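## Task

Transfer the black plate sitting in work nest N3 into the yellow waste bin W1, a bin that is free to move. Apart from the bins, every other item on the bench must finish exactly where it began. The plate must rest entirely inside W1 on its own, not held there by the robot; W1 must stay upright on the bench. Finally release the plate and pull the gripper away.

## Robot and tools

Robot: one six-joint arm with a two-finger gripper. The fingers project sideways from the wrist flange; with the flange pointing straight down they are horizontal, and wrist roll rotates them around. The gripper's own +x is the finger direction and its y axis is the closing direction. The only camera is cam_wrist (504x504 pixels, pinhole with radial distortion, fovy about 74.6 degrees, K=[[330.728, 0, 251.656], [0, 330.728, 250.654], [0, 0, 1]]).

Scene frame: origin on the table surface right under the arm base, +z up, +y to the left when facing along +x. The base may be tilted relative to the table. Reported hand position may be somewhat wrong, especially far out.

Tool execute_actions. Argument actions is a list holding zero or one entry. Empty list: nothing is commanded, the current state comes back. An action entry has rows and optionally steps (1 to 15, default 15; each step is 1/30 s). rows is a list of 1 to 15 rows; each row is applied for one step and the final row is held for any remaining steps. Each row has exactly 7 plain numbers for the single arm: six absolute joint target angles in radians, in the order waist, shoulder, elbow, forearm roll, wrist pitch, wrist roll, followed by the gripper opening. These are targets to go to, not offsets, in the same convention as the Joint positions line. Stated joint ranges: waist -6.283 to 6.283, shoulder -2.304 to 2.304, elbow -4.224 to 0.061, forearm roll -6.283 to 6.283, wrist pitch -2.164 to 2.164, wrist roll -6.283 to 6.283. A target more than 0.010 rad beyond a range end, and farther out than the joint's last reported angle, makes the whole call refused (nothing is sent). True ends may differ from stated ones by up to 0.010 rad; targets past a true end are clipped to it and a line 'joint sent to its limit' may appear (possibly referring to an earlier action). Missing that line does not prove there is room left. The opening is an absolute value from -1 (closed, still a 0.071 m gap) to +1 (fully open, 0.150 m). A wait entry has only steps (up to 300): no new command, it returns after that many steps since the previous result, and the time spent replying counts toward them. Optional pictures (boolean) controls whether camera images come back; by default they do.

Motion behaviour: joint targets move at most 3.14 rad/s with about 0.16 s to accelerate, all joints coordinated to arrive together. Per step, each joint's sent target stays within 0.623 rad of its measured angle, and targets that would move the gripper more than 70 mm from its measured spot are scaled back. So far targets need several calls or waits. Between replies the arm continues toward the last row sent until it has nearly stopped or a step is HELD; after that only a new action moves it on. Fingers still in motion keep going.

Tool zoom_image: camera must be "cam_wrist"; region is [x0, y0, x1, y1] in pixels of that camera's latest image, top-left origin, at most 504 by 504. Returns a sharper close-up.

Tool finished_scene: argument scene is the number of the current scene. Only call once the plate lies fully in W1, released, with the gripper clear. Replying without any tool call ends everything.

Result lines: end_effector_position (metres, the point between the finger pads about 2 cm behind the tips) and end_effector_quat_wxyz, plus linear (m/s) and angular (rad/s) velocities, all in the scene frame. Joint positions and Joint velocities list the six joints (rad, rad/s) then the pad gap (m, m/s). grip_measured is the finger opening on the command scale; it and the metre value may carry a constant error of about 1 mm (0.025 on the scale). Away from the extremes the fingers go to where grip_measured equals your command. To hold something, command at least about 0.04 below grip_measured. 'joint command not followed' means a clearance check (mount blocks and posts count as arm) altered or blocked targets. HELD marks steps where your row was partly or fully not sent. MOTOR HOT appears at 65 °C; at 80 °C the brakes engage until cooling (OVER-TEMPERATURE FAULT). Holding loads heats motors even while you think, and some heat carries into the next scene.

Torque fault: if contact torque reaches a joint's load limit (waist 57, shoulder 57, elbow 47.5, forearm roll 25.6, wrist pitch 18, wrist roll 18 N m, held weight included), the arm halts, backs that joint off slightly, stays for 10 s and drops the rest of the call.

Avoid: knocking or placing anything off the table (ends the scene), disturbing other bench items, tipping or shoving W1 (it is loose and must end upright), dropping or letting the plate slip, slamming, hard contacts and fast closes (finger force is about 20 N per pad, more on a quick close). Loose objects may occasionally be nudged by outside pushes, so recheck before release. Smooth, low-effort, quick motion is preferred; the arm keeps moving while you compose replies, so keep them short once the scene is running.

Each tool is called in YAML: its name, and indented under it one key for each argument.

## Session

execute_actions:
  actions: []

Scene clock: 0.00 s of 7200.00 s.
end_effector_position=(+0.5205, -0.1928, +0.1300) grip_measured=+1.00 end_effector_quat_wxyz=(+0.974, -0.211, +0.079, +0.033) end_effector_velocity=(+0.000, -0.001, +0.001) end_effector_angular_velocity=(-0.002, -0.001, -0.001)
Joint positions: [-0.259 -0.705 -0.602 -1.934 -0.974  1.838  0.15 ]
Joint velocities: [-0.001  0.001  0.001 -0.001 -0.001  0.001  0.   ]

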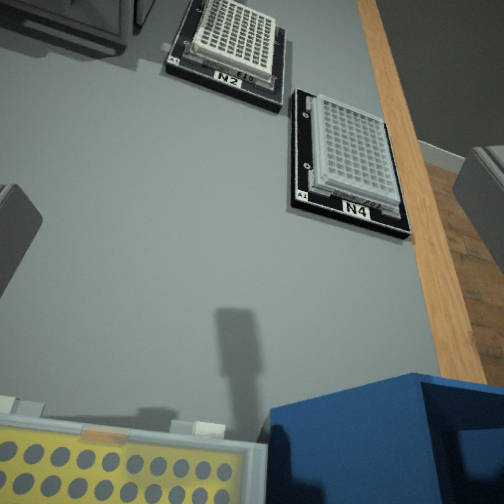

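execute_actions:
  actions:
    - {"rows":[[-0.259,-0.3,-0.9,-1.18,-0.469,1.0,1]],"steps":15}
  pictures: false

execute_actions:
  actions:
    - {"steps":20}

Scene clock: 15.77 s of 7200.00 s.
end_effector_position=(+0.6693, -0.2686, +0.2338) grip_measured=+1.00 end_effector_quat_wxyz=(+0.994, -0.064, +0.063, -0.058) end_effector_velocity=(+0.315, -0.120, +0.353) end_effector_angular_velocity=(+0.740, -0.609, -0.199)
Joint positions: [-0.259 -0.4   -0.827 -1.376 -0.594  1.229  0.15 ]
Joint velocities: [ 0.001  0.597 -0.436  1.167  0.744 -1.363  0.   ]
Steps of this call (steps 1 to 90: nothing new was sent; then 12.27 s passed at rest; steps 91 to 105: all 15 steps of this action). Readings (joint positions):
91: [-0.259 -0.705 -0.603 -1.933 -0.973 1.837]
92: [-0.259 -0.701 -0.605 -1.925 -0.966 1.829]
94: [-0.259 -0.665 -0.631 -1.867 -0.918 1.770]
98: [-0.259 -0.557 -0.711 -1.683 -0.790 1.584]
105: the state above

Scene clock: 16.43 s of 7200.00 s.
end_effector_position=(+0.7218, -0.2900, +0.3033) grip_measured=+1.00 end_effector_quat_wxyz=(+0.998, -0.000, +0.000, -0.070) end_effector_velocity=(+0.001, -0.002, +0.001) end_effector_angular_velocity=(-0.000, -0.003, -0.003)
Joint positions: [-0.259 -0.3   -0.9   -1.18  -0.469  1.     0.15 ]
Joint velocities: [-0.001  0.002 -0.002  0.001  0.001 -0.001  0.   ]
Steps of this call (steps 1 to 20: the robot went on to your last target). Readings (joint positions):
1: [-0.259 -0.380 -0.841 -1.337 -0.570 1.184]
2: [-0.259 -0.361 -0.855 -1.300 -0.546 1.141]
4: [-0.259 -0.326 -0.881 -1.233 -0.503 1.062]
8: [-0.259 -0.303 -0.898 -1.187 -0.473 1.008]
20: the state above

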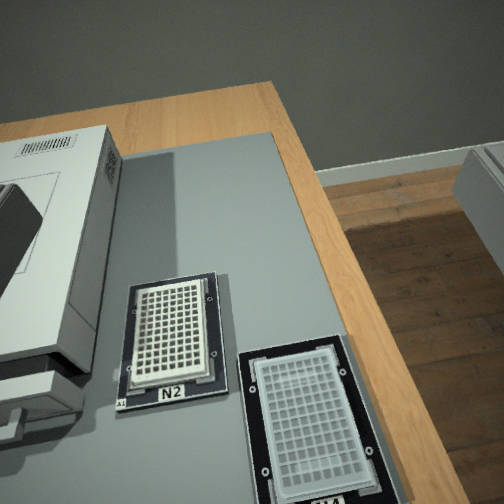

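execute_actions:
  actions:
    - {"rows":[[-0.259,-0.3,-0.9,-1.18,-0.469,-0.5,1]],"steps":15}
  pictures: false

execute_actions:
  actions:
    - {"steps":15}

execute_actions:
  actions:
    - {"rows":[[-0.259,-0.3,-0.9,-1.18,-0.469,-1.5,1]],"steps":15}
  pictures: false

execute_actions:
  actions:
    - {"steps":15}

Scene clock: 21.07 s of 7200.00 s.
end_effector_position=(+0.6704, -0.1555, +0.3035) grip_measured=+1.00 end_effector_quat_wxyz=(+0.906, +0.000, -0.000, +0.423) end_effector_velocity=(-0.306, +0.257, +0.000) end_effector_angular_velocity=(-0.000, -0.001, +2.691)
Joint positions: [-0.259 -0.3   -0.9   -1.18  -0.469 -0.014  0.15 ]
Joint velocities: [ 0.     0.    -0.     0.     0.    -2.691  0.   ]
Steps of this call (steps 1 to 15: the robot went on to your last target; steps 16 to 90: nothing new was sent; then 1.13 s passed at rest; steps 91 to 105: all 15 steps of this action). Readings (joint positions):
91: [-0.259 -0.300 -0.900 -1.180 -0.469 0.999]
92: [-0.259 -0.300 -0.900 -1.180 -0.469 0.991]
94: [-0.259 -0.300 -0.900 -1.180 -0.469 0.929]
98: [-0.259 -0.300 -0.900 -1.180 -0.469 0.618]
105: the state above

Scene clock: 21.57 s of 7200.00 s.
end_effector_position=(+0.6064, -0.1241, +0.3035) grip_measured=+1.00 end_effector_quat_wxyz=(+0.778, -0.000, -0.000, +0.628) end_effector_velocity=(-0.001, +0.001, +0.000) end_effector_angular_velocity=(+0.000, -0.002, +0.012)
Joint positions: [-0.259 -0.3   -0.9   -1.18  -0.469 -0.499  0.15 ]
Joint velocities: [ 0.001 -0.    -0.001 -0.001  0.001 -0.011  0.   ]
Steps of this call (steps 1 to 15: the robot went on to your last target). Readings (joint positions):
1: [-0.259 -0.300 -0.900 -1.180 -0.469 -0.104]
2: [-0.259 -0.300 -0.900 -1.180 -0.469 -0.194]
4: [-0.259 -0.300 -0.900 -1.180 -0.469 -0.351]
8: [-0.259 -0.300 -0.900 -1.180 -0.469 -0.481]
15: the state above

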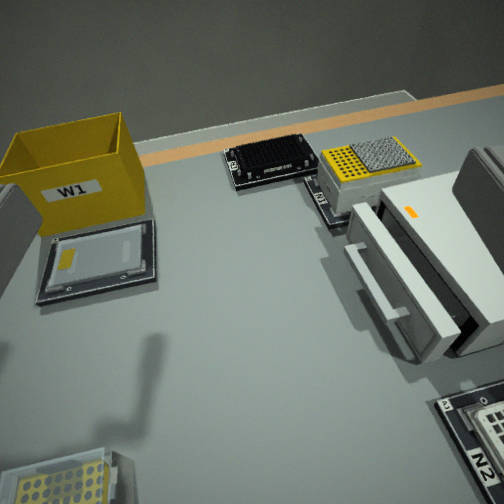

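Scene clock: 22.07 s of 7200.00 s.
end_effector_position=(+0.4772, -0.1574, +0.3035) grip_measured=+1.00 end_effector_quat_wxyz=(+0.414, +0.000, +0.000, +0.910) end_effector_velocity=(-0.126, -0.110, +0.000) end_effector_angular_velocity=(-0.000, -0.000, +1.131)
Joint positions: [-0.259 -0.3   -0.9   -1.18  -0.469 -1.43   0.15 ]
Joint velocities: [ 0.     0.     0.    -0.001 -0.    -1.13   0.   ]
Steps of this call (steps 1 to 15: all 15 steps of this action). Readings (joint positions):
1: [-0.259 -0.300 -0.900 -1.180 -0.469 -0.500]
2: [-0.259 -0.300 -0.900 -1.180 -0.469 -0.509]
4: [-0.259 -0.300 -0.900 -1.180 -0.469 -0.570]
8: [-0.259 -0.300 -0.900 -1.180 -0.469 -0.882]
15: the state above

Scene clock: 22.57 s of 7200.00 s.
end_effector_position=(+0.4697, -0.1645, +0.3035) grip_measured=+1.00 end_effector_quat_wxyz=(+0.382, -0.000, -0.000, +0.924) end_effector_velocity=(+0.001, -0.001, +0.000) end_effector_angular_velocity=(-0.000, -0.002, +0.000)
Joint positions: [-0.259 -0.3   -0.9   -1.18  -0.469 -1.5    0.15 ]
Joint velocities: [-0.001  0.001 -0.001  0.     0.001 -0.002  0.   ]
Steps of this call (steps 1 to 15: the robot went on to your last target). Readings (joint positions):
1: [-0.259 -0.300 -0.900 -1.180 -0.469 -1.459]
2: [-0.259 -0.300 -0.900 -1.180 -0.469 -1.476]
4: [-0.259 -0.300 -0.900 -1.180 -0.469 -1.491]
8: [-0.259 -0.300 -0.900 -1.180 -0.469 -1.498]
15: the state above

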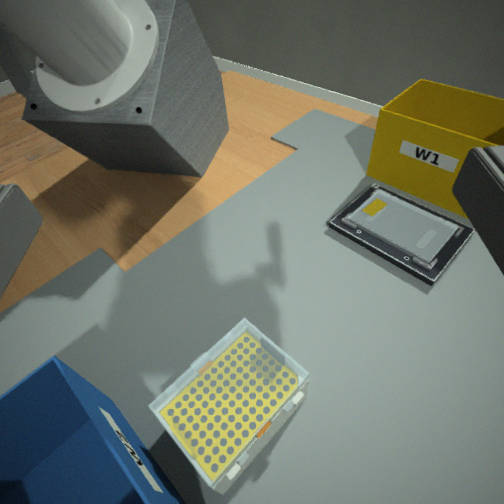

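execute_actions:
  actions:
    - {"rows":[[0.798,-1.012,-1.034,-1.197,-0.594,2.059,1]],"steps":15}
  pictures: false

execute_actions:
  actions:
    - {"steps":60}

Scene clock: 31.57 s of 7200.00 s.
end_effector_position=(+0.4529, +0.0667, +0.2788) grip_measured=+1.00 end_effector_quat_wxyz=(+0.347, +0.052, -0.006, +0.937) end_effector_velocity=(-0.131, +0.516, +0.017) end_effector_angular_velocity=(+0.017, +0.043, +0.136)
Joint positions: [ 0.116 -0.631 -0.964 -1.188 -0.528 -1.124  0.15 ]
Joint velocities: [ 0.913 -0.602 -0.11  -0.014 -0.102  0.909  0.   ]
Steps of this call (steps 1 to 15: the robot went on to your last target; steps 16 to 90: nothing new was sent; then 5.50 s passed at rest; steps 91 to 105: all 15 steps of this action). Readings (joint positions):
91: [-0.258 -0.301 -0.900 -1.180 -0.469 -1.499]
92: [-0.252 -0.307 -0.902 -1.180 -0.472 -1.491]
94: [-0.203 -0.355 -0.915 -1.182 -0.482 -1.441]
98: [-0.089 -0.469 -0.935 -1.184 -0.501 -1.329]
105: the state above

Scene clock: 33.57 s of 7200.00 s.
end_effector_position=(+0.5199, +0.2794, +0.3004) grip_measured=+1.00 end_effector_quat_wxyz=(+1.000, -0.000, -0.000, +0.000) end_effector_velocity=(+0.000, +0.000, +0.000) end_effector_angular_velocity=(+0.001, -0.000, -0.002)
Joint positions: [ 0.798 -1.012 -1.034 -1.197 -0.594  2.059  0.15 ]
Joint velocities: [ 0.     0.    -0.001  0.     0.001  0.001  0.   ]
Steps of this call (steps 1 to 60: the robot went on to your last target). Readings (joint positions):
1: [0.147 -0.651 -0.967 -1.189 -0.532 -1.093]
2: [0.178 -0.670 -0.971 -1.189 -0.535 -1.062]
4: [0.240 -0.705 -0.977 -1.190 -0.541 -0.999]
8: [0.362 -0.772 -0.990 -1.191 -0.552 -0.859]
60: the state above

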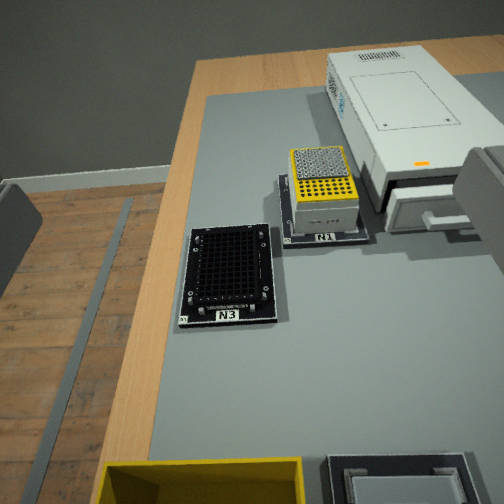

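zoom_image:
  camera: "cam_wrist"
  region: [160, 200, 310, 350]

Region (160, 200, 310, 350) of cam_wrist's 504x504 image, scaled by 3.360, with more detail than that image has.

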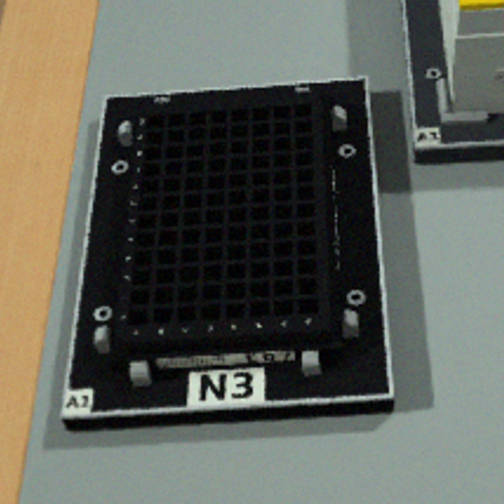

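execute_actions:
  actions:
    - {"rows":[[0.607,-1.22,-1.387,-1.188,-0.63,1.815,1]],"steps":15}
  pictures: false

execute_actions:
  actions:
    - {"steps":15}

Scene clock: 42.83 s of 7200.00 s.
end_effector_position=(+0.6390, +0.3048, +0.2216) grip_measured=+1.00 end_effector_quat_wxyz=(+1.000, +0.000, -0.001, +0.000) end_effector_velocity=(+0.014, +0.009, -0.001) end_effector_angular_velocity=(+0.007, -0.012, +0.016)
Joint positions: [ 0.609 -1.218 -1.383 -1.188 -0.63   1.818  0.15 ]
Joint velocities: [-0.008 -0.019 -0.045  0.003 -0.004 -0.039  0.   ]
Steps of this call (steps 1 to 15: the robot went on to your last target; steps 16 to 90: nothing new was sent; then 5.77 s passed at rest; steps 91 to 105: all 15 steps of this action). Readings (joint positions):
91: [0.798 -1.012 -1.035 -1.197 -0.594 2.058]
92: [0.794 -1.016 -1.042 -1.197 -0.595 2.053]
94: [0.765 -1.050 -1.099 -1.195 -0.601 2.012]
98: [0.674 -1.148 -1.264 -1.191 -0.617 1.900]
105: the state above

Scene clock: 43.33 s of 7200.00 s.
end_effector_position=(+0.6403, +0.3048, +0.2207) grip_measured=+1.00 end_effector_quat_wxyz=(+1.000, +0.000, -0.001, +0.000) end_effector_velocity=(-0.001, +0.000, -0.001) end_effector_angular_velocity=(-0.001, +0.001, +0.001)
Joint positions: [ 0.607 -1.22  -1.387 -1.188 -0.63   1.815  0.15 ]
Joint velocities: [-0.001 -0.001  0.    -0.     0.    -0.001  0.   ]
Steps of this call (steps 1 to 15: the robot went on to your last target). Readings (joint positions):
1: [0.609 -1.218 -1.384 -1.188 -0.630 1.817]
2: [0.609 -1.219 -1.385 -1.188 -0.630 1.816]
4: [0.608 -1.219 -1.386 -1.188 -0.630 1.816]
8: [0.608 -1.220 -1.386 -1.188 -0.630 1.815]
15: the state above
The arm was judged still, so your last target was given up. Only a new action makes it travel on or press farther. Fingers that are still opening or closing keep moving.

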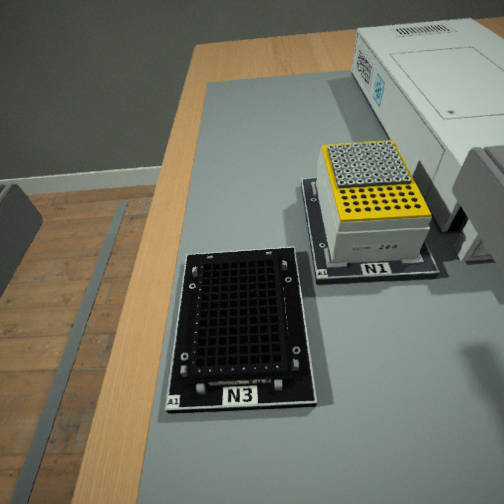

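execute_actions:
  actions:
    - {"rows":[[0.523,-1.333,-1.684,-1.043,-0.692,1.529,0.1]],"steps":12}
  pictures: false

execute_actions:
  actions:
    - {"rows":[[0.432,-1.545,-1.8625,-1.15,-0.65,1.555,0.1]],"steps":15}
  pictures: false

execute_actions:
  actions:
    - {"steps":15}

Scene clock: 58.07 s of 7200.00 s.
end_effector_position=(+0.7331, +0.3145, +0.2008) grip_measured=+0.10 end_effector_quat_wxyz=(+1.000, +0.000, -0.000, -0.000) end_effector_velocity=(+0.010, +0.014, -0.003) end_effector_angular_velocity=(-0.004, +0.005, +0.042)
Joint positions: [ 0.524 -1.331 -1.679 -1.046 -0.691  1.535  0.114]
Joint velocities: [-0.001 -0.032 -0.063  0.039 -0.02  -0.091  0.   ]
Steps of this call (steps 1 to 90: nothing new was sent; then 11.33 s passed at rest; steps 91 to 102: all 12 steps of this action). Readings (joint positions):
91: [0.607 -1.220 -1.388 -1.188 -0.630 1.814]
92: [0.605 -1.223 -1.395 -1.184 -0.632 1.806]
94: [0.589 -1.246 -1.453 -1.155 -0.645 1.748]
98: [0.535 -1.314 -1.636 -1.067 -0.681 1.578]
102: the state above

Scene clock: 58.57 s of 7200.00 s.
end_effector_position=(+0.7360, +0.3153, +0.0930) grip_measured=+0.10 end_effector_quat_wxyz=(+1.000, +0.001, -0.001, +0.000) end_effector_velocity=(-0.003, -0.000, -0.008) end_effector_angular_velocity=(-0.002, +0.004, +0.002)
Joint positions: [ 0.433 -1.542 -1.862 -1.149 -0.65   1.555  0.114]
Joint velocities: [-0.005 -0.014 -0.008 -0.005  0.001  0.001  0.   ]
Steps of this call (steps 1 to 15: all 15 steps of this action). Readings (joint positions):
1: [0.524 -1.332 -1.681 -1.045 -0.691 1.533]
2: [0.521 -1.339 -1.689 -1.049 -0.690 1.534]
4: [0.499 -1.390 -1.738 -1.077 -0.679 1.540]
8: [0.443 -1.517 -1.834 -1.136 -0.656 1.552]
15: the state above

Scene clock: 59.07 s of 7200.00 s.
end_effector_position=(+0.7350, +0.3151, +0.0911) grip_measured=+0.10 end_effector_quat_wxyz=(+1.000, +0.000, -0.001, +0.000) end_effector_velocity=(-0.000, -0.001, -0.001) end_effector_angular_velocity=(-0.001, +0.001, -0.001)
Joint positions: [ 0.432 -1.545 -1.862 -1.15  -0.65   1.555  0.114]
Joint velocities: [-0.001 -0.     0.    -0.    -0.     0.     0.   ]
Steps of this call (steps 1 to 15: the robot went on to your last target). Readings (joint positions):
1: [0.433 -1.543 -1.862 -1.150 -0.650 1.555]
2: [0.433 -1.543 -1.862 -1.150 -0.650 1.555]
4: [0.433 -1.544 -1.862 -1.150 -0.650 1.555]
8: [0.432 -1.545 -1.862 -1.150 -0.650 1.555]
15: the state above
The arm was judged still, so your last target was given up. Only a new action makes it travel on or press farther. Fingers that are still opening or closing keep moving.

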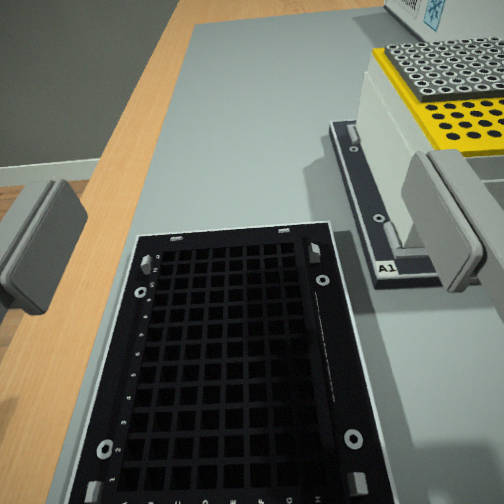

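execute_actions:
  actions:
    - {"rows":[[0.428,-1.56,-1.88,-1.15,-0.65,1.551,0.1],[0.424,-1.578,-1.9,-1.151,-0.649,1.547,0.1],[0.42,-1.595,-1.918,-1.152,-0.649,1.543,0.1],[0.416,-1.612,-1.937,-1.152,-0.648,1.54,0.1],[0.412,-1.628,-1.956,-1.153,-0.648,1.536,0.1],[0.408,-1.645,-1.974,-1.153,-0.648,1.532,0.1],[0.404,-1.662,-1.993,-1.154,-0.647,1.528,0.1],[0.4005,-1.6784,-2.0116,-1.1546,-0.647,1.524,0.1]],"steps":15}
  pictures: false

execute_actions:
  actions:
    - {"steps":12}

Scene clock: 68.97 s of 7200.00 s.
end_effector_position=(+0.7332, +0.3239, +0.0404) grip_measured=+0.10 end_effector_quat_wxyz=(+1.000, +0.001, -0.001, +0.000) end_effector_velocity=(+0.011, +0.000, +0.007) end_effector_angular_velocity=(+0.007, -0.017, -0.008)
Joint positions: [ 0.401 -1.677 -2.01  -1.155 -0.647  1.524  0.114]
Joint velocities: [-0.001 -0.002 -0.024 -0.001 -0.001 -0.004  0.   ]
Steps of this call (steps 1 to 90: nothing new was sent; then 6.40 s passed at rest; steps 91 to 105: all 15 steps of this action). Readings (joint positions):
91: [0.432 -1.545 -1.863 -1.150 -0.650 1.555]
92: [0.431 -1.550 -1.869 -1.150 -0.650 1.553]
94: [0.426 -1.572 -1.895 -1.151 -0.649 1.548]
98: [0.410 -1.636 -1.963 -1.153 -0.648 1.534]
105: the state above

Scene clock: 69.37 s of 7200.00 s.
end_effector_position=(+0.7329, +0.3239, +0.0397) grip_measured=+0.10 end_effector_quat_wxyz=(+1.000, +0.001, -0.000, +0.000) end_effector_velocity=(-0.000, -0.001, -0.001) end_effector_angular_velocity=(-0.001, +0.002, -0.001)
Joint positions: [ 0.401 -1.678 -2.012 -1.155 -0.647  1.524  0.114]
Joint velocities: [-0.001 -0.001  0.     0.001 -0.     0.     0.   ]
Steps of this call (steps 1 to 12: the robot went on to your last target). Readings (joint positions):
1: [0.401 -1.677 -2.011 -1.155 -0.647 1.524]
2: [0.401 -1.677 -2.011 -1.155 -0.647 1.524]
4: [0.401 -1.678 -2.011 -1.155 -0.647 1.524]
8: [0.401 -1.678 -2.012 -1.155 -0.647 1.524]
12: the state above

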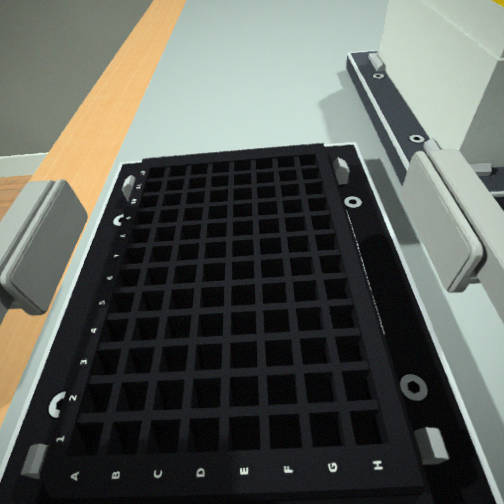

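execute_actions:
  actions:
    - {"rows":[[0.399,-1.688,-2.024,-1.1526,-0.6476,1.52,0.1],[0.3975,-1.697,-2.036,-1.1506,-0.648,1.516,0.1],[0.396,-1.707,-2.048,-1.1486,-0.649,1.511,0.1],[0.3944,-1.716,-2.06,-1.1465,-0.6494,1.507,0.1],[0.3928,-1.7257,-2.072,-1.1445,-0.65,1.503,0.1]],"steps":15}

Scene clock: 76.23 s of 7200.00 s.
end_effector_position=(+0.7335, +0.3281, +0.0260) grip_measured=+0.10 end_effector_quat_wxyz=(+1.000, +0.000, -0.001, -0.001) end_effector_velocity=(+0.000, +0.000, -0.001) end_effector_angular_velocity=(+0.002, -0.000, +0.001)
Joint positions: [ 0.394 -1.724 -2.072 -1.145 -0.651  1.504  0.114]
Joint velocities: [-0.001 -0.003 -0.003 -0.001  0.002 -0.002  0.   ]
Steps of this call (steps 1 to 15: the robot went on to your last target; steps 16 to 90: nothing new was sent; then 3.37 s passed at rest; steps 91 to 105: all 15 steps of this action). Readings (joint positions):
91: [0.400 -1.679 -2.012 -1.154 -0.647 1.524]
92: [0.400 -1.682 -2.017 -1.154 -0.647 1.522]
94: [0.398 -1.695 -2.034 -1.151 -0.648 1.516]
98: [0.394 -1.721 -2.067 -1.146 -0.651 1.506]
105: the state above

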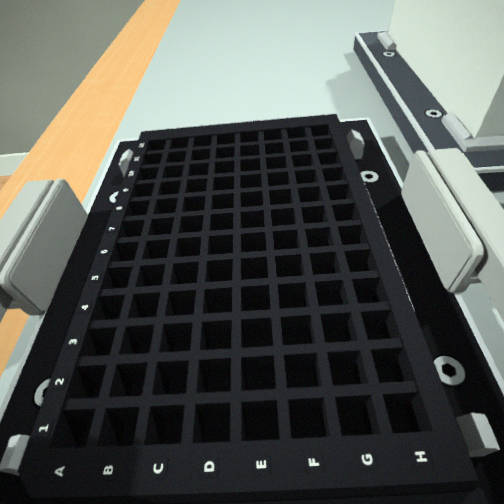

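execute_actions:
  actions:
    - {"rows":[[0.3935,-1.723,-2.07,-1.145,-0.65,1.504,0.0],[0.3935,-1.723,-2.07,-1.145,-0.65,1.504,-0.1],[0.3935,-1.723,-2.07,-1.145,-0.65,1.504,-0.2],[0.3935,-1.723,-2.07,-1.145,-0.65,1.504,-0.3],[0.3935,-1.723,-2.07,-1.145,-0.65,1.504,-0.4],[0.3935,-1.723,-2.07,-1.145,-0.65,1.504,-0.47],[0.3935,-1.723,-2.07,-1.145,-0.65,1.504,-0.52],[0.3935,-1.723,-2.07,-1.145,-0.65,1.504,-0.56],[0.3935,-1.723,-2.07,-1.145,-0.65,1.504,-0.6],[0.3935,-1.723,-2.07,-1.145,-0.65,1.504,-0.63],[0.3935,-1.723,-2.07,-1.145,-0.65,1.504,-0.66],[0.3935,-1.723,-2.07,-1.145,-0.65,1.504,-0.69],[0.3935,-1.723,-2.07,-1.145,-0.65,1.504,-0.72],[0.3935,-1.723,-2.07,-1.145,-0.65,1.504,-0.75]],"steps":15}
  pictures: false

execute_actions:
  actions:
    - {"steps":8}

Scene clock: 80.53 s of 7200.00 s.
end_effector_position=(+0.7338, +0.3279, +0.0260) grip_measured=-0.63 end_effector_quat_wxyz=(+1.000, +0.001, -0.001, -0.000) end_effector_velocity=(+0.000, +0.001, +0.002) end_effector_angular_velocity=(-0.001, -0.002, -0.000)
Joint positions: [ 0.393 -1.723 -2.07  -1.145 -0.649  1.503  0.086]
Joint velocities: [ 0.002  0.001  0.    -0.    -0.002  0.002 -0.   ]
Steps of this call (steps 1 to 15: the robot went on to your last target; steps 16 to 90: nothing new was sent; then 0.80 s passed at rest; steps 91 to 105: all 15 steps of this action). Readings (joint positions):
91: [0.393 -1.724 -2.072 -1.145 -0.649 1.502]
92: [0.393 -1.724 -2.072 -1.145 -0.648 1.502]
94: [0.392 -1.723 -2.072 -1.145 -0.648 1.502]
98: [0.393 -1.723 -2.071 -1.145 -0.649 1.502]
105: the state above

Scene clock: 80.80 s of 7200.00 s.
end_effector_position=(+0.7337, +0.3279, +0.0261) grip_measured=-0.63 end_effector_quat_wxyz=(+1.000, +0.001, -0.001, -0.000) end_effector_velocity=(-0.002, +0.000, -0.001) end_effector_angular_velocity=(-0.002, +0.002, +0.001)
Joint positions: [ 0.393 -1.723 -2.07  -1.145 -0.65   1.504  0.085]
Joint velocities: [ 0.001 -0.001  0.002  0.    -0.001  0.001 -0.   ]
Steps of this call (steps 1 to 8: the robot went on to your last target). Readings (joint positions):
1: [0.393 -1.723 -2.070 -1.145 -0.649 1.503]
2: [0.393 -1.723 -2.070 -1.145 -0.649 1.503]
4: [0.393 -1.723 -2.070 -1.145 -0.649 1.503]
8: the state above

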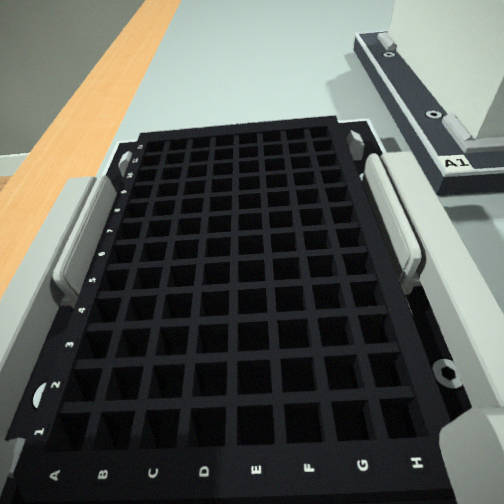

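execute_actions:
  actions:
    - {"rows":[[0.397,-1.713,-2.058,-1.144,-0.65,1.507,-0.75],[0.4005,-1.702,-2.046,-1.143,-0.651,1.51,-0.75],[0.4075,-1.682,-2.022,-1.142,-0.652,1.516,-0.75],[0.4145,-1.661,-1.998,-1.14,-0.653,1.523,-0.75],[0.4217,-1.641,-1.974,-1.138,-0.6535,1.529,-0.75],[0.432,-1.61,-1.945,-1.129,-0.657,1.529,-0.75],[0.442,-1.579,-1.916,-1.119,-0.661,1.529,-0.75],[0.452,-1.549,-1.887,-1.11,-0.665,1.529,-0.75],[0.462,-1.518,-1.858,-1.1,-0.669,1.529,-0.75],[0.472,-1.487,-1.829,-1.09,-0.673,1.529,-0.75],[0.482,-1.456,-1.8,-1.081,-0.677,1.529,-0.75],[0.493,-1.425,-1.771,-1.071,-0.68,1.529,-0.75],[0.503,-1.395,-1.742,-1.062,-0.684,1.529,-0.75],[0.513,-1.364,-1.713,-1.052,-0.688,1.529,-0.75],[0.523,-1.333,-1.684,-1.043,-0.692,1.529,-0.75]],"steps":15}
  pictures: false

execute_actions:
  actions:
    - {"rows":[[0.535,-1.3,-1.637,-1.034,-0.72,1.48,-0.75],[0.547,-1.27,-1.59,-1.025,-0.75,1.43,-0.75],[0.559,-1.24,-1.544,-1.016,-0.78,1.38,-0.75],[0.571,-1.21,-1.497,-1.007,-0.81,1.33,-0.75],[0.584,-1.18,-1.45,-0.998,-0.84,1.28,-0.75],[0.596,-1.15,-1.403,-0.989,-0.87,1.23,-0.75],[0.608,-1.12,-1.356,-0.98,-0.9,1.18,-0.75],[0.62,-1.09,-1.31,-0.971,-0.93,1.13,-0.75],[0.632,-1.06,-1.263,-0.962,-0.96,1.08,-0.75],[0.644,-1.03,-1.216,-0.953,-0.99,1.03,-0.75],[0.656,-1.0,-1.169,-0.944,-1.02,0.98,-0.75],[0.669,-0.97,-1.122,-0.935,-1.05,0.93,-0.75],[0.681,-0.94,-1.076,-0.926,-1.08,0.88,-0.75],[0.693,-0.91,-1.029,-0.917,-1.11,0.83,-0.75],[0.705,-0.877,-0.982,-0.908,-1.14,0.78,-0.75]],"steps":15}
  pictures: false

execute_actions:
  actions:
    - {"rows":[[0.705,-0.877,-0.982,-0.908,-1.17,0.73,-0.75],[0.705,-0.877,-0.982,-0.908,-1.2,0.68,-0.75],[0.705,-0.877,-0.982,-0.908,-1.23,0.63,-0.75],[0.705,-0.877,-0.982,-0.908,-1.26,0.58,-0.75],[0.705,-0.877,-0.982,-0.908,-1.29,0.53,-0.75],[0.705,-0.877,-0.982,-0.908,-1.32,0.48,-0.75],[0.705,-0.877,-0.982,-0.908,-1.35,0.43,-0.75],[0.705,-0.877,-0.982,-0.908,-1.38,0.38,-0.75],[0.705,-0.877,-0.982,-0.908,-1.41,0.33,-0.75],[0.705,-0.877,-0.982,-0.908,-1.44,0.28,-0.75],[0.705,-0.877,-0.982,-0.908,-1.463,0.23,-0.75],[0.705,-0.877,-0.982,-0.908,-1.463,0.202,-0.75]],"steps":15}
  pictures: false

execute_actions:
  actions:
    - {"steps":12}

Scene clock: 106.67 s of 7200.00 s.
end_effector_position=(+0.7379, +0.3211, +0.1603) grip_measured=-0.64 end_effector_quat_wxyz=(+1.000, +0.000, -0.001, -0.000) end_effector_velocity=(-0.017, -0.050, +0.420) end_effector_angular_velocity=(+0.005, -0.004, +0.003)
Joint positions: [ 0.494 -1.422 -1.768 -1.07  -0.681  1.529  0.085]
Joint velocities: [ 0.304  0.914  0.857  0.28  -0.113  0.001  0.   ]
Steps of this call (steps 1 to 15: the robot went on to your last target; steps 16 to 90: nothing new was sent; then 22.37 s passed at rest; steps 91 to 105: all 15 steps of this action). Readings (joint positions):
91: [0.394 -1.722 -2.069 -1.145 -0.650 1.504]
92: [0.394 -1.720 -2.065 -1.145 -0.650 1.505]
94: [0.399 -1.704 -2.044 -1.143 -0.649 1.509]
98: [0.426 -1.630 -1.959 -1.131 -0.656 1.526]
105: the state above

Scene clock: 107.17 s of 7200.00 s.
end_effector_position=(+0.5682, +0.2940, +0.2623) grip_measured=-0.64 end_effector_quat_wxyz=(+0.919, -0.175, +0.104, +0.339) end_effector_velocity=(-0.460, -0.171, +0.090) end_effector_angular_velocity=(-0.833, +0.653, +1.516)
Joint positions: [ 0.657 -0.998 -1.166 -0.943 -1.022  0.977  0.085]
Joint velocities: [ 0.301  0.749  1.16   0.224 -0.742 -1.239 -0.   ]
Steps of this call (steps 1 to 15: all 15 steps of this action). Readings (joint positions):
1: [0.504 -1.392 -1.739 -1.061 -0.685 1.529]
2: [0.514 -1.362 -1.709 -1.052 -0.692 1.524]
4: [0.534 -1.306 -1.639 -1.036 -0.724 1.477]
8: [0.579 -1.192 -1.465 -1.001 -0.830 1.297]
15: the state above

Scene clock: 107.67 s of 7200.00 s.
end_effector_position=(+0.4250, +0.2217, +0.2602) grip_measured=-0.64 end_effector_quat_wxyz=(+0.656, -0.298, +0.289, +0.630) end_effector_velocity=(-0.083, -0.046, +0.001) end_effector_angular_velocity=(-0.229, +0.415, +0.424)
Joint positions: [ 0.705 -0.878 -0.983 -0.908 -1.448  0.239  0.085]
Joint velocities: [ 0.003  0.005  0.007  0.002 -0.236 -0.588  0.   ]
Steps of this call (steps 1 to 15: all 15 steps of this action). Readings (joint positions):
1: [0.667 -0.973 -1.127 -0.936 -1.047 0.935]
2: [0.676 -0.951 -1.093 -0.929 -1.074 0.891]
4: [0.690 -0.915 -1.039 -0.919 -1.135 0.788]
8: [0.703 -0.882 -0.990 -0.910 -1.271 0.562]
15: the state above

Scene clock: 108.07 s of 7200.00 s.
end_effector_position=(+0.4197, +0.2187, +0.2605) grip_measured=-0.64 end_effector_quat_wxyz=(+0.642, -0.298, +0.298, +0.640) end_effector_velocity=(-0.000, -0.001, -0.000) end_effector_angular_velocity=(-0.002, +0.002, +0.000)
Joint positions: [ 0.705 -0.877 -0.982 -0.908 -1.463  0.202  0.085]
Joint velocities: [-0.001  0.     0.001  0.    -0.001 -0.002 -0.   ]
Steps of this call (steps 1 to 12: the robot went on to your last target). Readings (joint positions):
1: [0.705 -0.878 -0.983 -0.908 -1.454 0.224]
2: [0.705 -0.877 -0.983 -0.908 -1.458 0.215]
4: [0.705 -0.877 -0.982 -0.908 -1.461 0.207]
8: [0.705 -0.877 -0.982 -0.908 -1.462 0.203]
12: the state above

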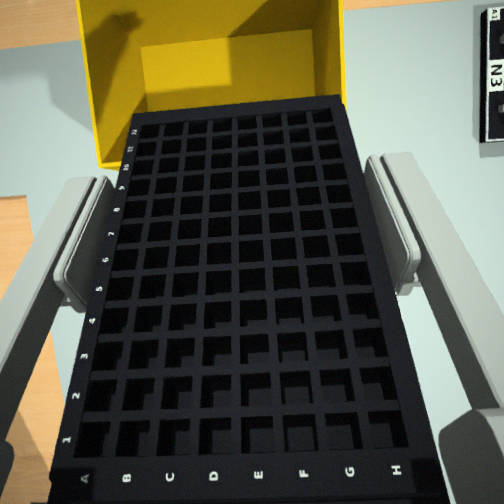

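execute_actions:
  actions:
    - {"rows":[[0.711,-0.906,-1.01,-0.902,-1.463,0.203,-0.75],[0.717,-0.935,-1.037,-0.897,-1.462,0.204,-0.75],[0.723,-0.964,-1.065,-0.891,-1.462,0.206,-0.75],[0.729,-0.993,-1.093,-0.885,-1.462,0.207,-0.75],[0.735,-1.021,-1.12,-0.879,-1.461,0.208,-0.75],[0.741,-1.05,-1.148,-0.874,-1.461,0.21,-0.75],[0.747,-1.079,-1.176,-0.868,-1.461,0.211,-0.75],[0.753,-1.108,-1.204,-0.862,-1.46,0.212,-0.75],[0.759,-1.137,-1.231,-0.856,-1.46,0.213,-0.75],[0.765,-1.166,-1.259,-0.851,-1.46,0.215,-0.75],[0.771,-1.195,-1.287,-0.845,-1.46,0.216,-0.75],[0.7763,-1.2236,-1.3144,-0.8392,-1.4594,0.217,-0.75]],"steps":15}
  pictures: false

execute_actions:
  actions:
    - {"rows":[[0.77,-1.235,-1.3215,-0.846,-1.456,0.22,-0.75],[0.764,-1.247,-1.3286,-0.852,-1.453,0.224,-0.75],[0.758,-1.259,-1.336,-0.859,-1.45,0.227,-0.75],[0.752,-1.27,-1.343,-0.866,-1.447,0.231,-0.75],[0.746,-1.282,-1.35,-0.872,-1.444,0.234,-0.75],[0.74,-1.294,-1.357,-0.879,-1.441,0.238,-0.75],[0.7335,-1.305,-1.364,-0.885,-1.438,0.241,-0.75],[0.727,-1.317,-1.371,-0.892,-1.435,0.245,-0.75],[0.721,-1.329,-1.378,-0.899,-1.432,0.248,-0.75],[0.715,-1.3405,-1.3855,-0.905,-1.429,0.2515,-0.75]],"steps":15}

Scene clock: 118.87 s of 7200.00 s.
end_effector_position=(+0.4062, +0.3323, +0.1934) grip_measured=-0.64 end_effector_quat_wxyz=(+0.640, -0.299, +0.299, +0.642) end_effector_velocity=(-0.041, +0.091, -0.079) end_effector_angular_velocity=(-0.018, +0.017, +0.015)
Joint positions: [ 0.773 -1.208 -1.297 -0.843 -1.459  0.216  0.085]
Joint velocities: [ 0.06  -0.312 -0.272  0.06   0.005  0.011  0.   ]
Steps of this call (steps 1 to 30: the robot went on to your last target; steps 31 to 90: nothing new was sent; then 7.30 s passed at rest; steps 91 to 105: all 15 steps of this action). Readings (joint positions):
91: [0.705 -0.878 -0.983 -0.908 -1.463 0.202]
92: [0.706 -0.884 -0.989 -0.906 -1.463 0.202]
94: [0.714 -0.920 -1.025 -0.899 -1.463 0.204]
98: [0.736 -1.027 -1.126 -0.878 -1.461 0.209]
105: the state above

Scene clock: 119.37 s of 7200.00 s.
end_effector_position=(+0.4095, +0.3395, +0.1291) grip_measured=-0.64 end_effector_quat_wxyz=(+0.641, -0.300, +0.299, +0.640) end_effector_velocity=(+0.010, +0.008, -0.004) end_effector_angular_velocity=(+0.016, -0.018, -0.008)
Joint positions: [ 0.716 -1.339 -1.384 -0.904 -1.43   0.251  0.085]
Joint velocities: [-0.007 -0.016 -0.029 -0.015  0.007  0.009  0.   ]
Steps of this call (steps 1 to 15: all 15 steps of this action). Readings (joint positions):
1: [0.775 -1.216 -1.304 -0.842 -1.459 0.217]
2: [0.773 -1.222 -1.311 -0.843 -1.458 0.218]
4: [0.765 -1.241 -1.325 -0.852 -1.454 0.223]
8: [0.742 -1.287 -1.353 -0.876 -1.442 0.236]
15: the state above

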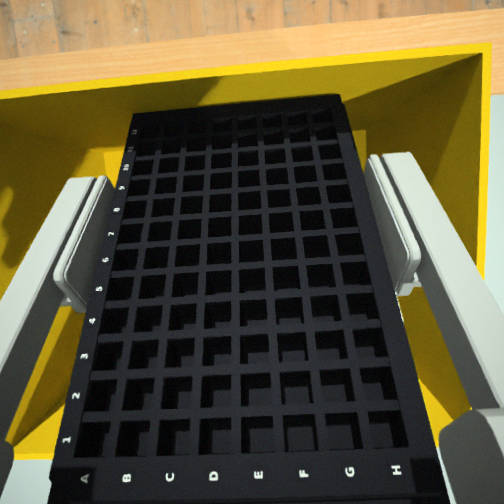

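execute_actions:
  actions:
    - {"rows":[[0.708,-1.347,-1.386,-0.912,-1.426,0.255,-0.75],[0.701,-1.354,-1.387,-0.92,-1.422,0.259,-0.75],[0.6955,-1.364,-1.393,-0.926,-1.419,0.262,-0.75],[0.69,-1.374,-1.3985,-0.932,-1.416,0.266,-0.75],[0.6846,-1.384,-1.404,-0.938,-1.414,0.269,-0.75],[0.679,-1.394,-1.41,-0.944,-1.411,0.272,-0.75],[0.6737,-1.4035,-1.416,-0.95,-1.408,0.276,-0.75],[0.668,-1.413,-1.4215,-0.956,-1.405,0.279,-0.75],[0.663,-1.423,-1.427,-0.962,-1.402,0.282,-0.75],[0.657,-1.433,-1.433,-0.968,-1.4,0.286,-0.75],[0.652,-1.443,-1.439,-0.974,-1.397,0.289,-0.75],[0.6464,-1.453,-1.4445,-0.98,-1.394,0.2925,-0.75]],"steps":15}
  pictures: false

execute_actions:
  actions:
    - {"steps":10}

Scene clock: 126.97 s of 7200.00 s.
end_effector_position=(+0.4055, +0.3329, +0.0652) grip_measured=-0.64 end_effector_quat_wxyz=(+0.641, -0.298, +0.299, +0.641) end_effector_velocity=(-0.006, -0.003, -0.042) end_effector_angular_velocity=(+0.003, +0.001, +0.000)
Joint positions: [ 0.648 -1.449 -1.441 -0.977 -1.395  0.291  0.085]
Joint velocities: [-0.041 -0.078 -0.043 -0.046  0.022  0.028  0.   ]
Steps of this call (steps 1 to 15: the robot went on to your last target; steps 16 to 90: nothing new was sent; then 4.10 s passed at rest; steps 91 to 105: all 15 steps of this action). Readings (joint positions):
91: [0.715 -1.341 -1.386 -0.905 -1.429 0.252]
92: [0.713 -1.343 -1.386 -0.908 -1.428 0.253]
94: [0.703 -1.354 -1.389 -0.918 -1.423 0.258]
98: [0.681 -1.390 -1.408 -0.942 -1.412 0.271]
105: the state above

Scene clock: 127.30 s of 7200.00 s.
end_effector_position=(+0.4061, +0.3334, +0.0636) grip_measured=-0.64 end_effector_quat_wxyz=(+0.641, -0.298, +0.298, +0.641) end_effector_velocity=(+0.001, +0.000, -0.001) end_effector_angular_velocity=(-0.000, -0.001, -0.000)
Joint positions: [ 0.647 -1.453 -1.445 -0.98  -1.394  0.292  0.085]
Joint velocities: [-0.001 -0.002 -0.002 -0.002 -0.001  0.001 -0.   ]
Steps of this call (steps 1 to 10: the robot went on to your last target). Readings (joint positions):
1: [0.648 -1.451 -1.442 -0.978 -1.395 0.291]
2: [0.647 -1.452 -1.443 -0.979 -1.394 0.292]
4: [0.647 -1.452 -1.444 -0.980 -1.394 0.292]
8: [0.647 -1.452 -1.445 -0.980 -1.394 0.292]
10: the state above

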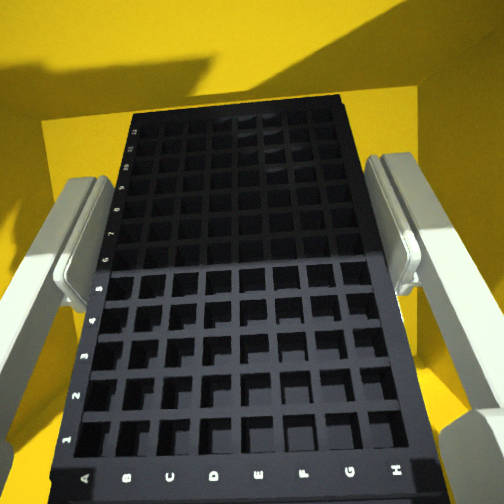

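execute_actions:
  actions:
    - {"rows":[[0.644,-1.458,-1.4475,-0.983,-1.393,0.294,-0.75],[0.6415,-1.463,-1.4505,-0.986,-1.391,0.296,-0.75],[0.6415,-1.463,-1.4505,-0.986,-1.391,0.296,-0.75],[0.6415,-1.463,-1.4505,-0.986,-1.391,0.296,-0.75],[0.6415,-1.463,-1.4505,-0.986,-1.391,0.296,-0.75],[0.6415,-1.463,-1.4505,-0.986,-1.391,0.296,-0.75],[0.6415,-1.463,-1.4505,-0.986,-1.391,0.296,-0.75],[0.6415,-1.463,-1.4505,-0.986,-1.391,0.296,-0.62],[0.6415,-1.463,-1.4505,-0.986,-1.391,0.296,-0.55],[0.6415,-1.463,-1.4505,-0.986,-1.391,0.296,-0.45],[0.6415,-1.463,-1.4505,-0.986,-1.391,0.296,-0.35]],"steps":15}

execute_actions:
  actions:
    - {"rows":[[0.652,-1.443,-1.439,-0.974,-1.397,0.289,-0.35],[0.663,-1.423,-1.427,-0.962,-1.402,0.282,-0.35],[0.6737,-1.4035,-1.416,-0.95,-1.408,0.276,-0.35],[0.6846,-1.384,-1.404,-0.938,-1.414,0.269,-0.35],[0.6955,-1.364,-1.393,-0.926,-1.419,0.262,-0.35],[0.708,-1.347,-1.386,-0.912,-1.426,0.255,-0.35],[0.727,-1.317,-1.371,-0.892,-1.435,0.245,-0.35],[0.74,-1.294,-1.357,-0.879,-1.441,0.238,-0.35],[0.752,-1.27,-1.343,-0.866,-1.447,0.231,-0.35],[0.764,-1.247,-1.3286,-0.852,-1.453,0.224,-0.35],[0.7763,-1.2236,-1.3144,-0.8392,-1.4594,0.217,-0.35],[0.79,-1.2,-1.3,-0.826,-1.465,0.21,-0.35],[0.80,-1.177,-1.286,-0.813,-1.471,0.203,-0.35]],"steps":15}
  pictures: false

execute_actions:
  actions:
    - {"steps":10}

Scene clock: 134.87 s of 7200.00 s.
end_effector_position=(+0.4054, +0.3332, +0.0581) grip_measured=-0.35 end_effector_quat_wxyz=(+0.642, -0.298, +0.298, +0.641) end_effector_velocity=(-0.001, -0.000, +0.000) end_effector_angular_velocity=(+0.000, +0.001, +0.003)
Joint positions: [ 0.642 -1.463 -1.451 -0.986 -1.391  0.296  0.097]
Joint velocities: [ 0.001  0.001  0.003 -0.001  0.001 -0.     0.   ]
Steps of this call (steps 1 to 15: the robot went on to your last target; steps 16 to 90: nothing new was sent; then 4.07 s passed at rest; steps 91 to 105: all 15 steps of this action). Readings (joint positions):
91: [0.646 -1.453 -1.445 -0.980 -1.394 0.293]
92: [0.646 -1.455 -1.446 -0.981 -1.394 0.293]
94: [0.643 -1.460 -1.449 -0.984 -1.392 0.295]
98: [0.642 -1.463 -1.450 -0.986 -1.391 0.296]
105: the state above

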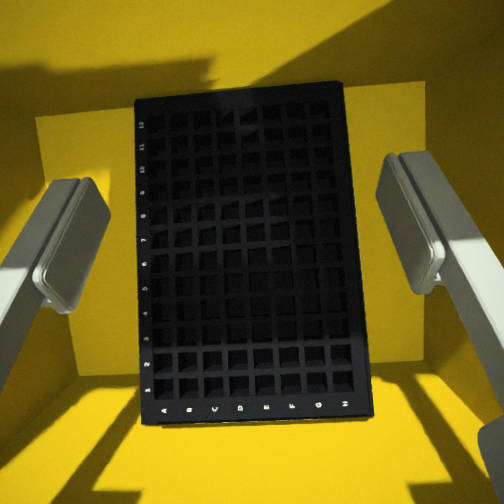

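Scene clock: 135.37 s of 7200.00 s.
end_effector_position=(+0.4052, +0.3379, +0.2034) grip_measured=-0.35 end_effector_quat_wxyz=(+0.642, -0.298, +0.297, +0.641) end_effector_velocity=(-0.009, -0.004, +0.238) end_effector_angular_velocity=(+0.052, -0.014, -0.020)
Joint positions: [ 0.789 -1.199 -1.301 -0.826 -1.465  0.21   0.097]
Joint velocities: [ 0.224  0.444  0.228  0.234 -0.11  -0.12   0.   ]
Steps of this call (steps 1 to 15: all 15 steps of this action). Readings (joint positions):
1: [0.642 -1.462 -1.450 -0.986 -1.391 0.296]
2: [0.644 -1.457 -1.446 -0.982 -1.393 0.293]
4: [0.659 -1.431 -1.430 -0.966 -1.400 0.284]
8: [0.702 -1.355 -1.391 -0.918 -1.423 0.259]
15: the state above

Scene clock: 135.70 s of 7200.00 s.
end_effector_position=(+0.4025, +0.3359, +0.2137) grip_measured=-0.35 end_effector_quat_wxyz=(+0.641, -0.297, +0.299, +0.642) end_effector_velocity=(+0.002, +0.001, +0.005) end_effector_angular_velocity=(+0.005, -0.004, -0.004)
Joint positions: [ 0.799 -1.178 -1.286 -0.813 -1.471  0.203  0.097]
Joint velocities: [ 0.004  0.007 -0.     0.003 -0.001 -0.     0.   ]
Steps of this call (steps 1 to 10: the robot went on to your last target). Readings (joint positions):
1: [0.795 -1.188 -1.295 -0.820 -1.468 0.207]
2: [0.797 -1.183 -1.292 -0.817 -1.469 0.206]
4: [0.798 -1.180 -1.288 -0.815 -1.470 0.204]
8: [0.799 -1.179 -1.286 -0.814 -1.471 0.203]
10: the state above

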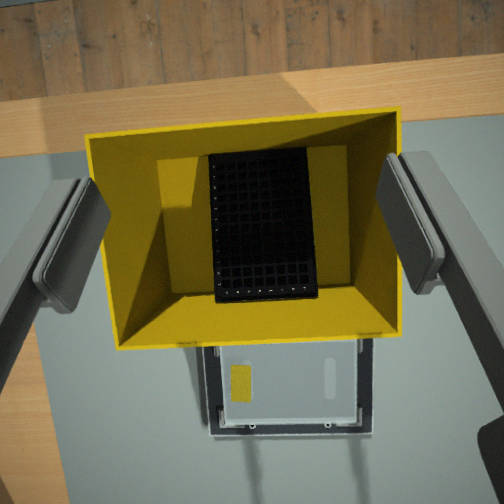

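finished_scene:
  scene: 1

The scene is finished: the task was done.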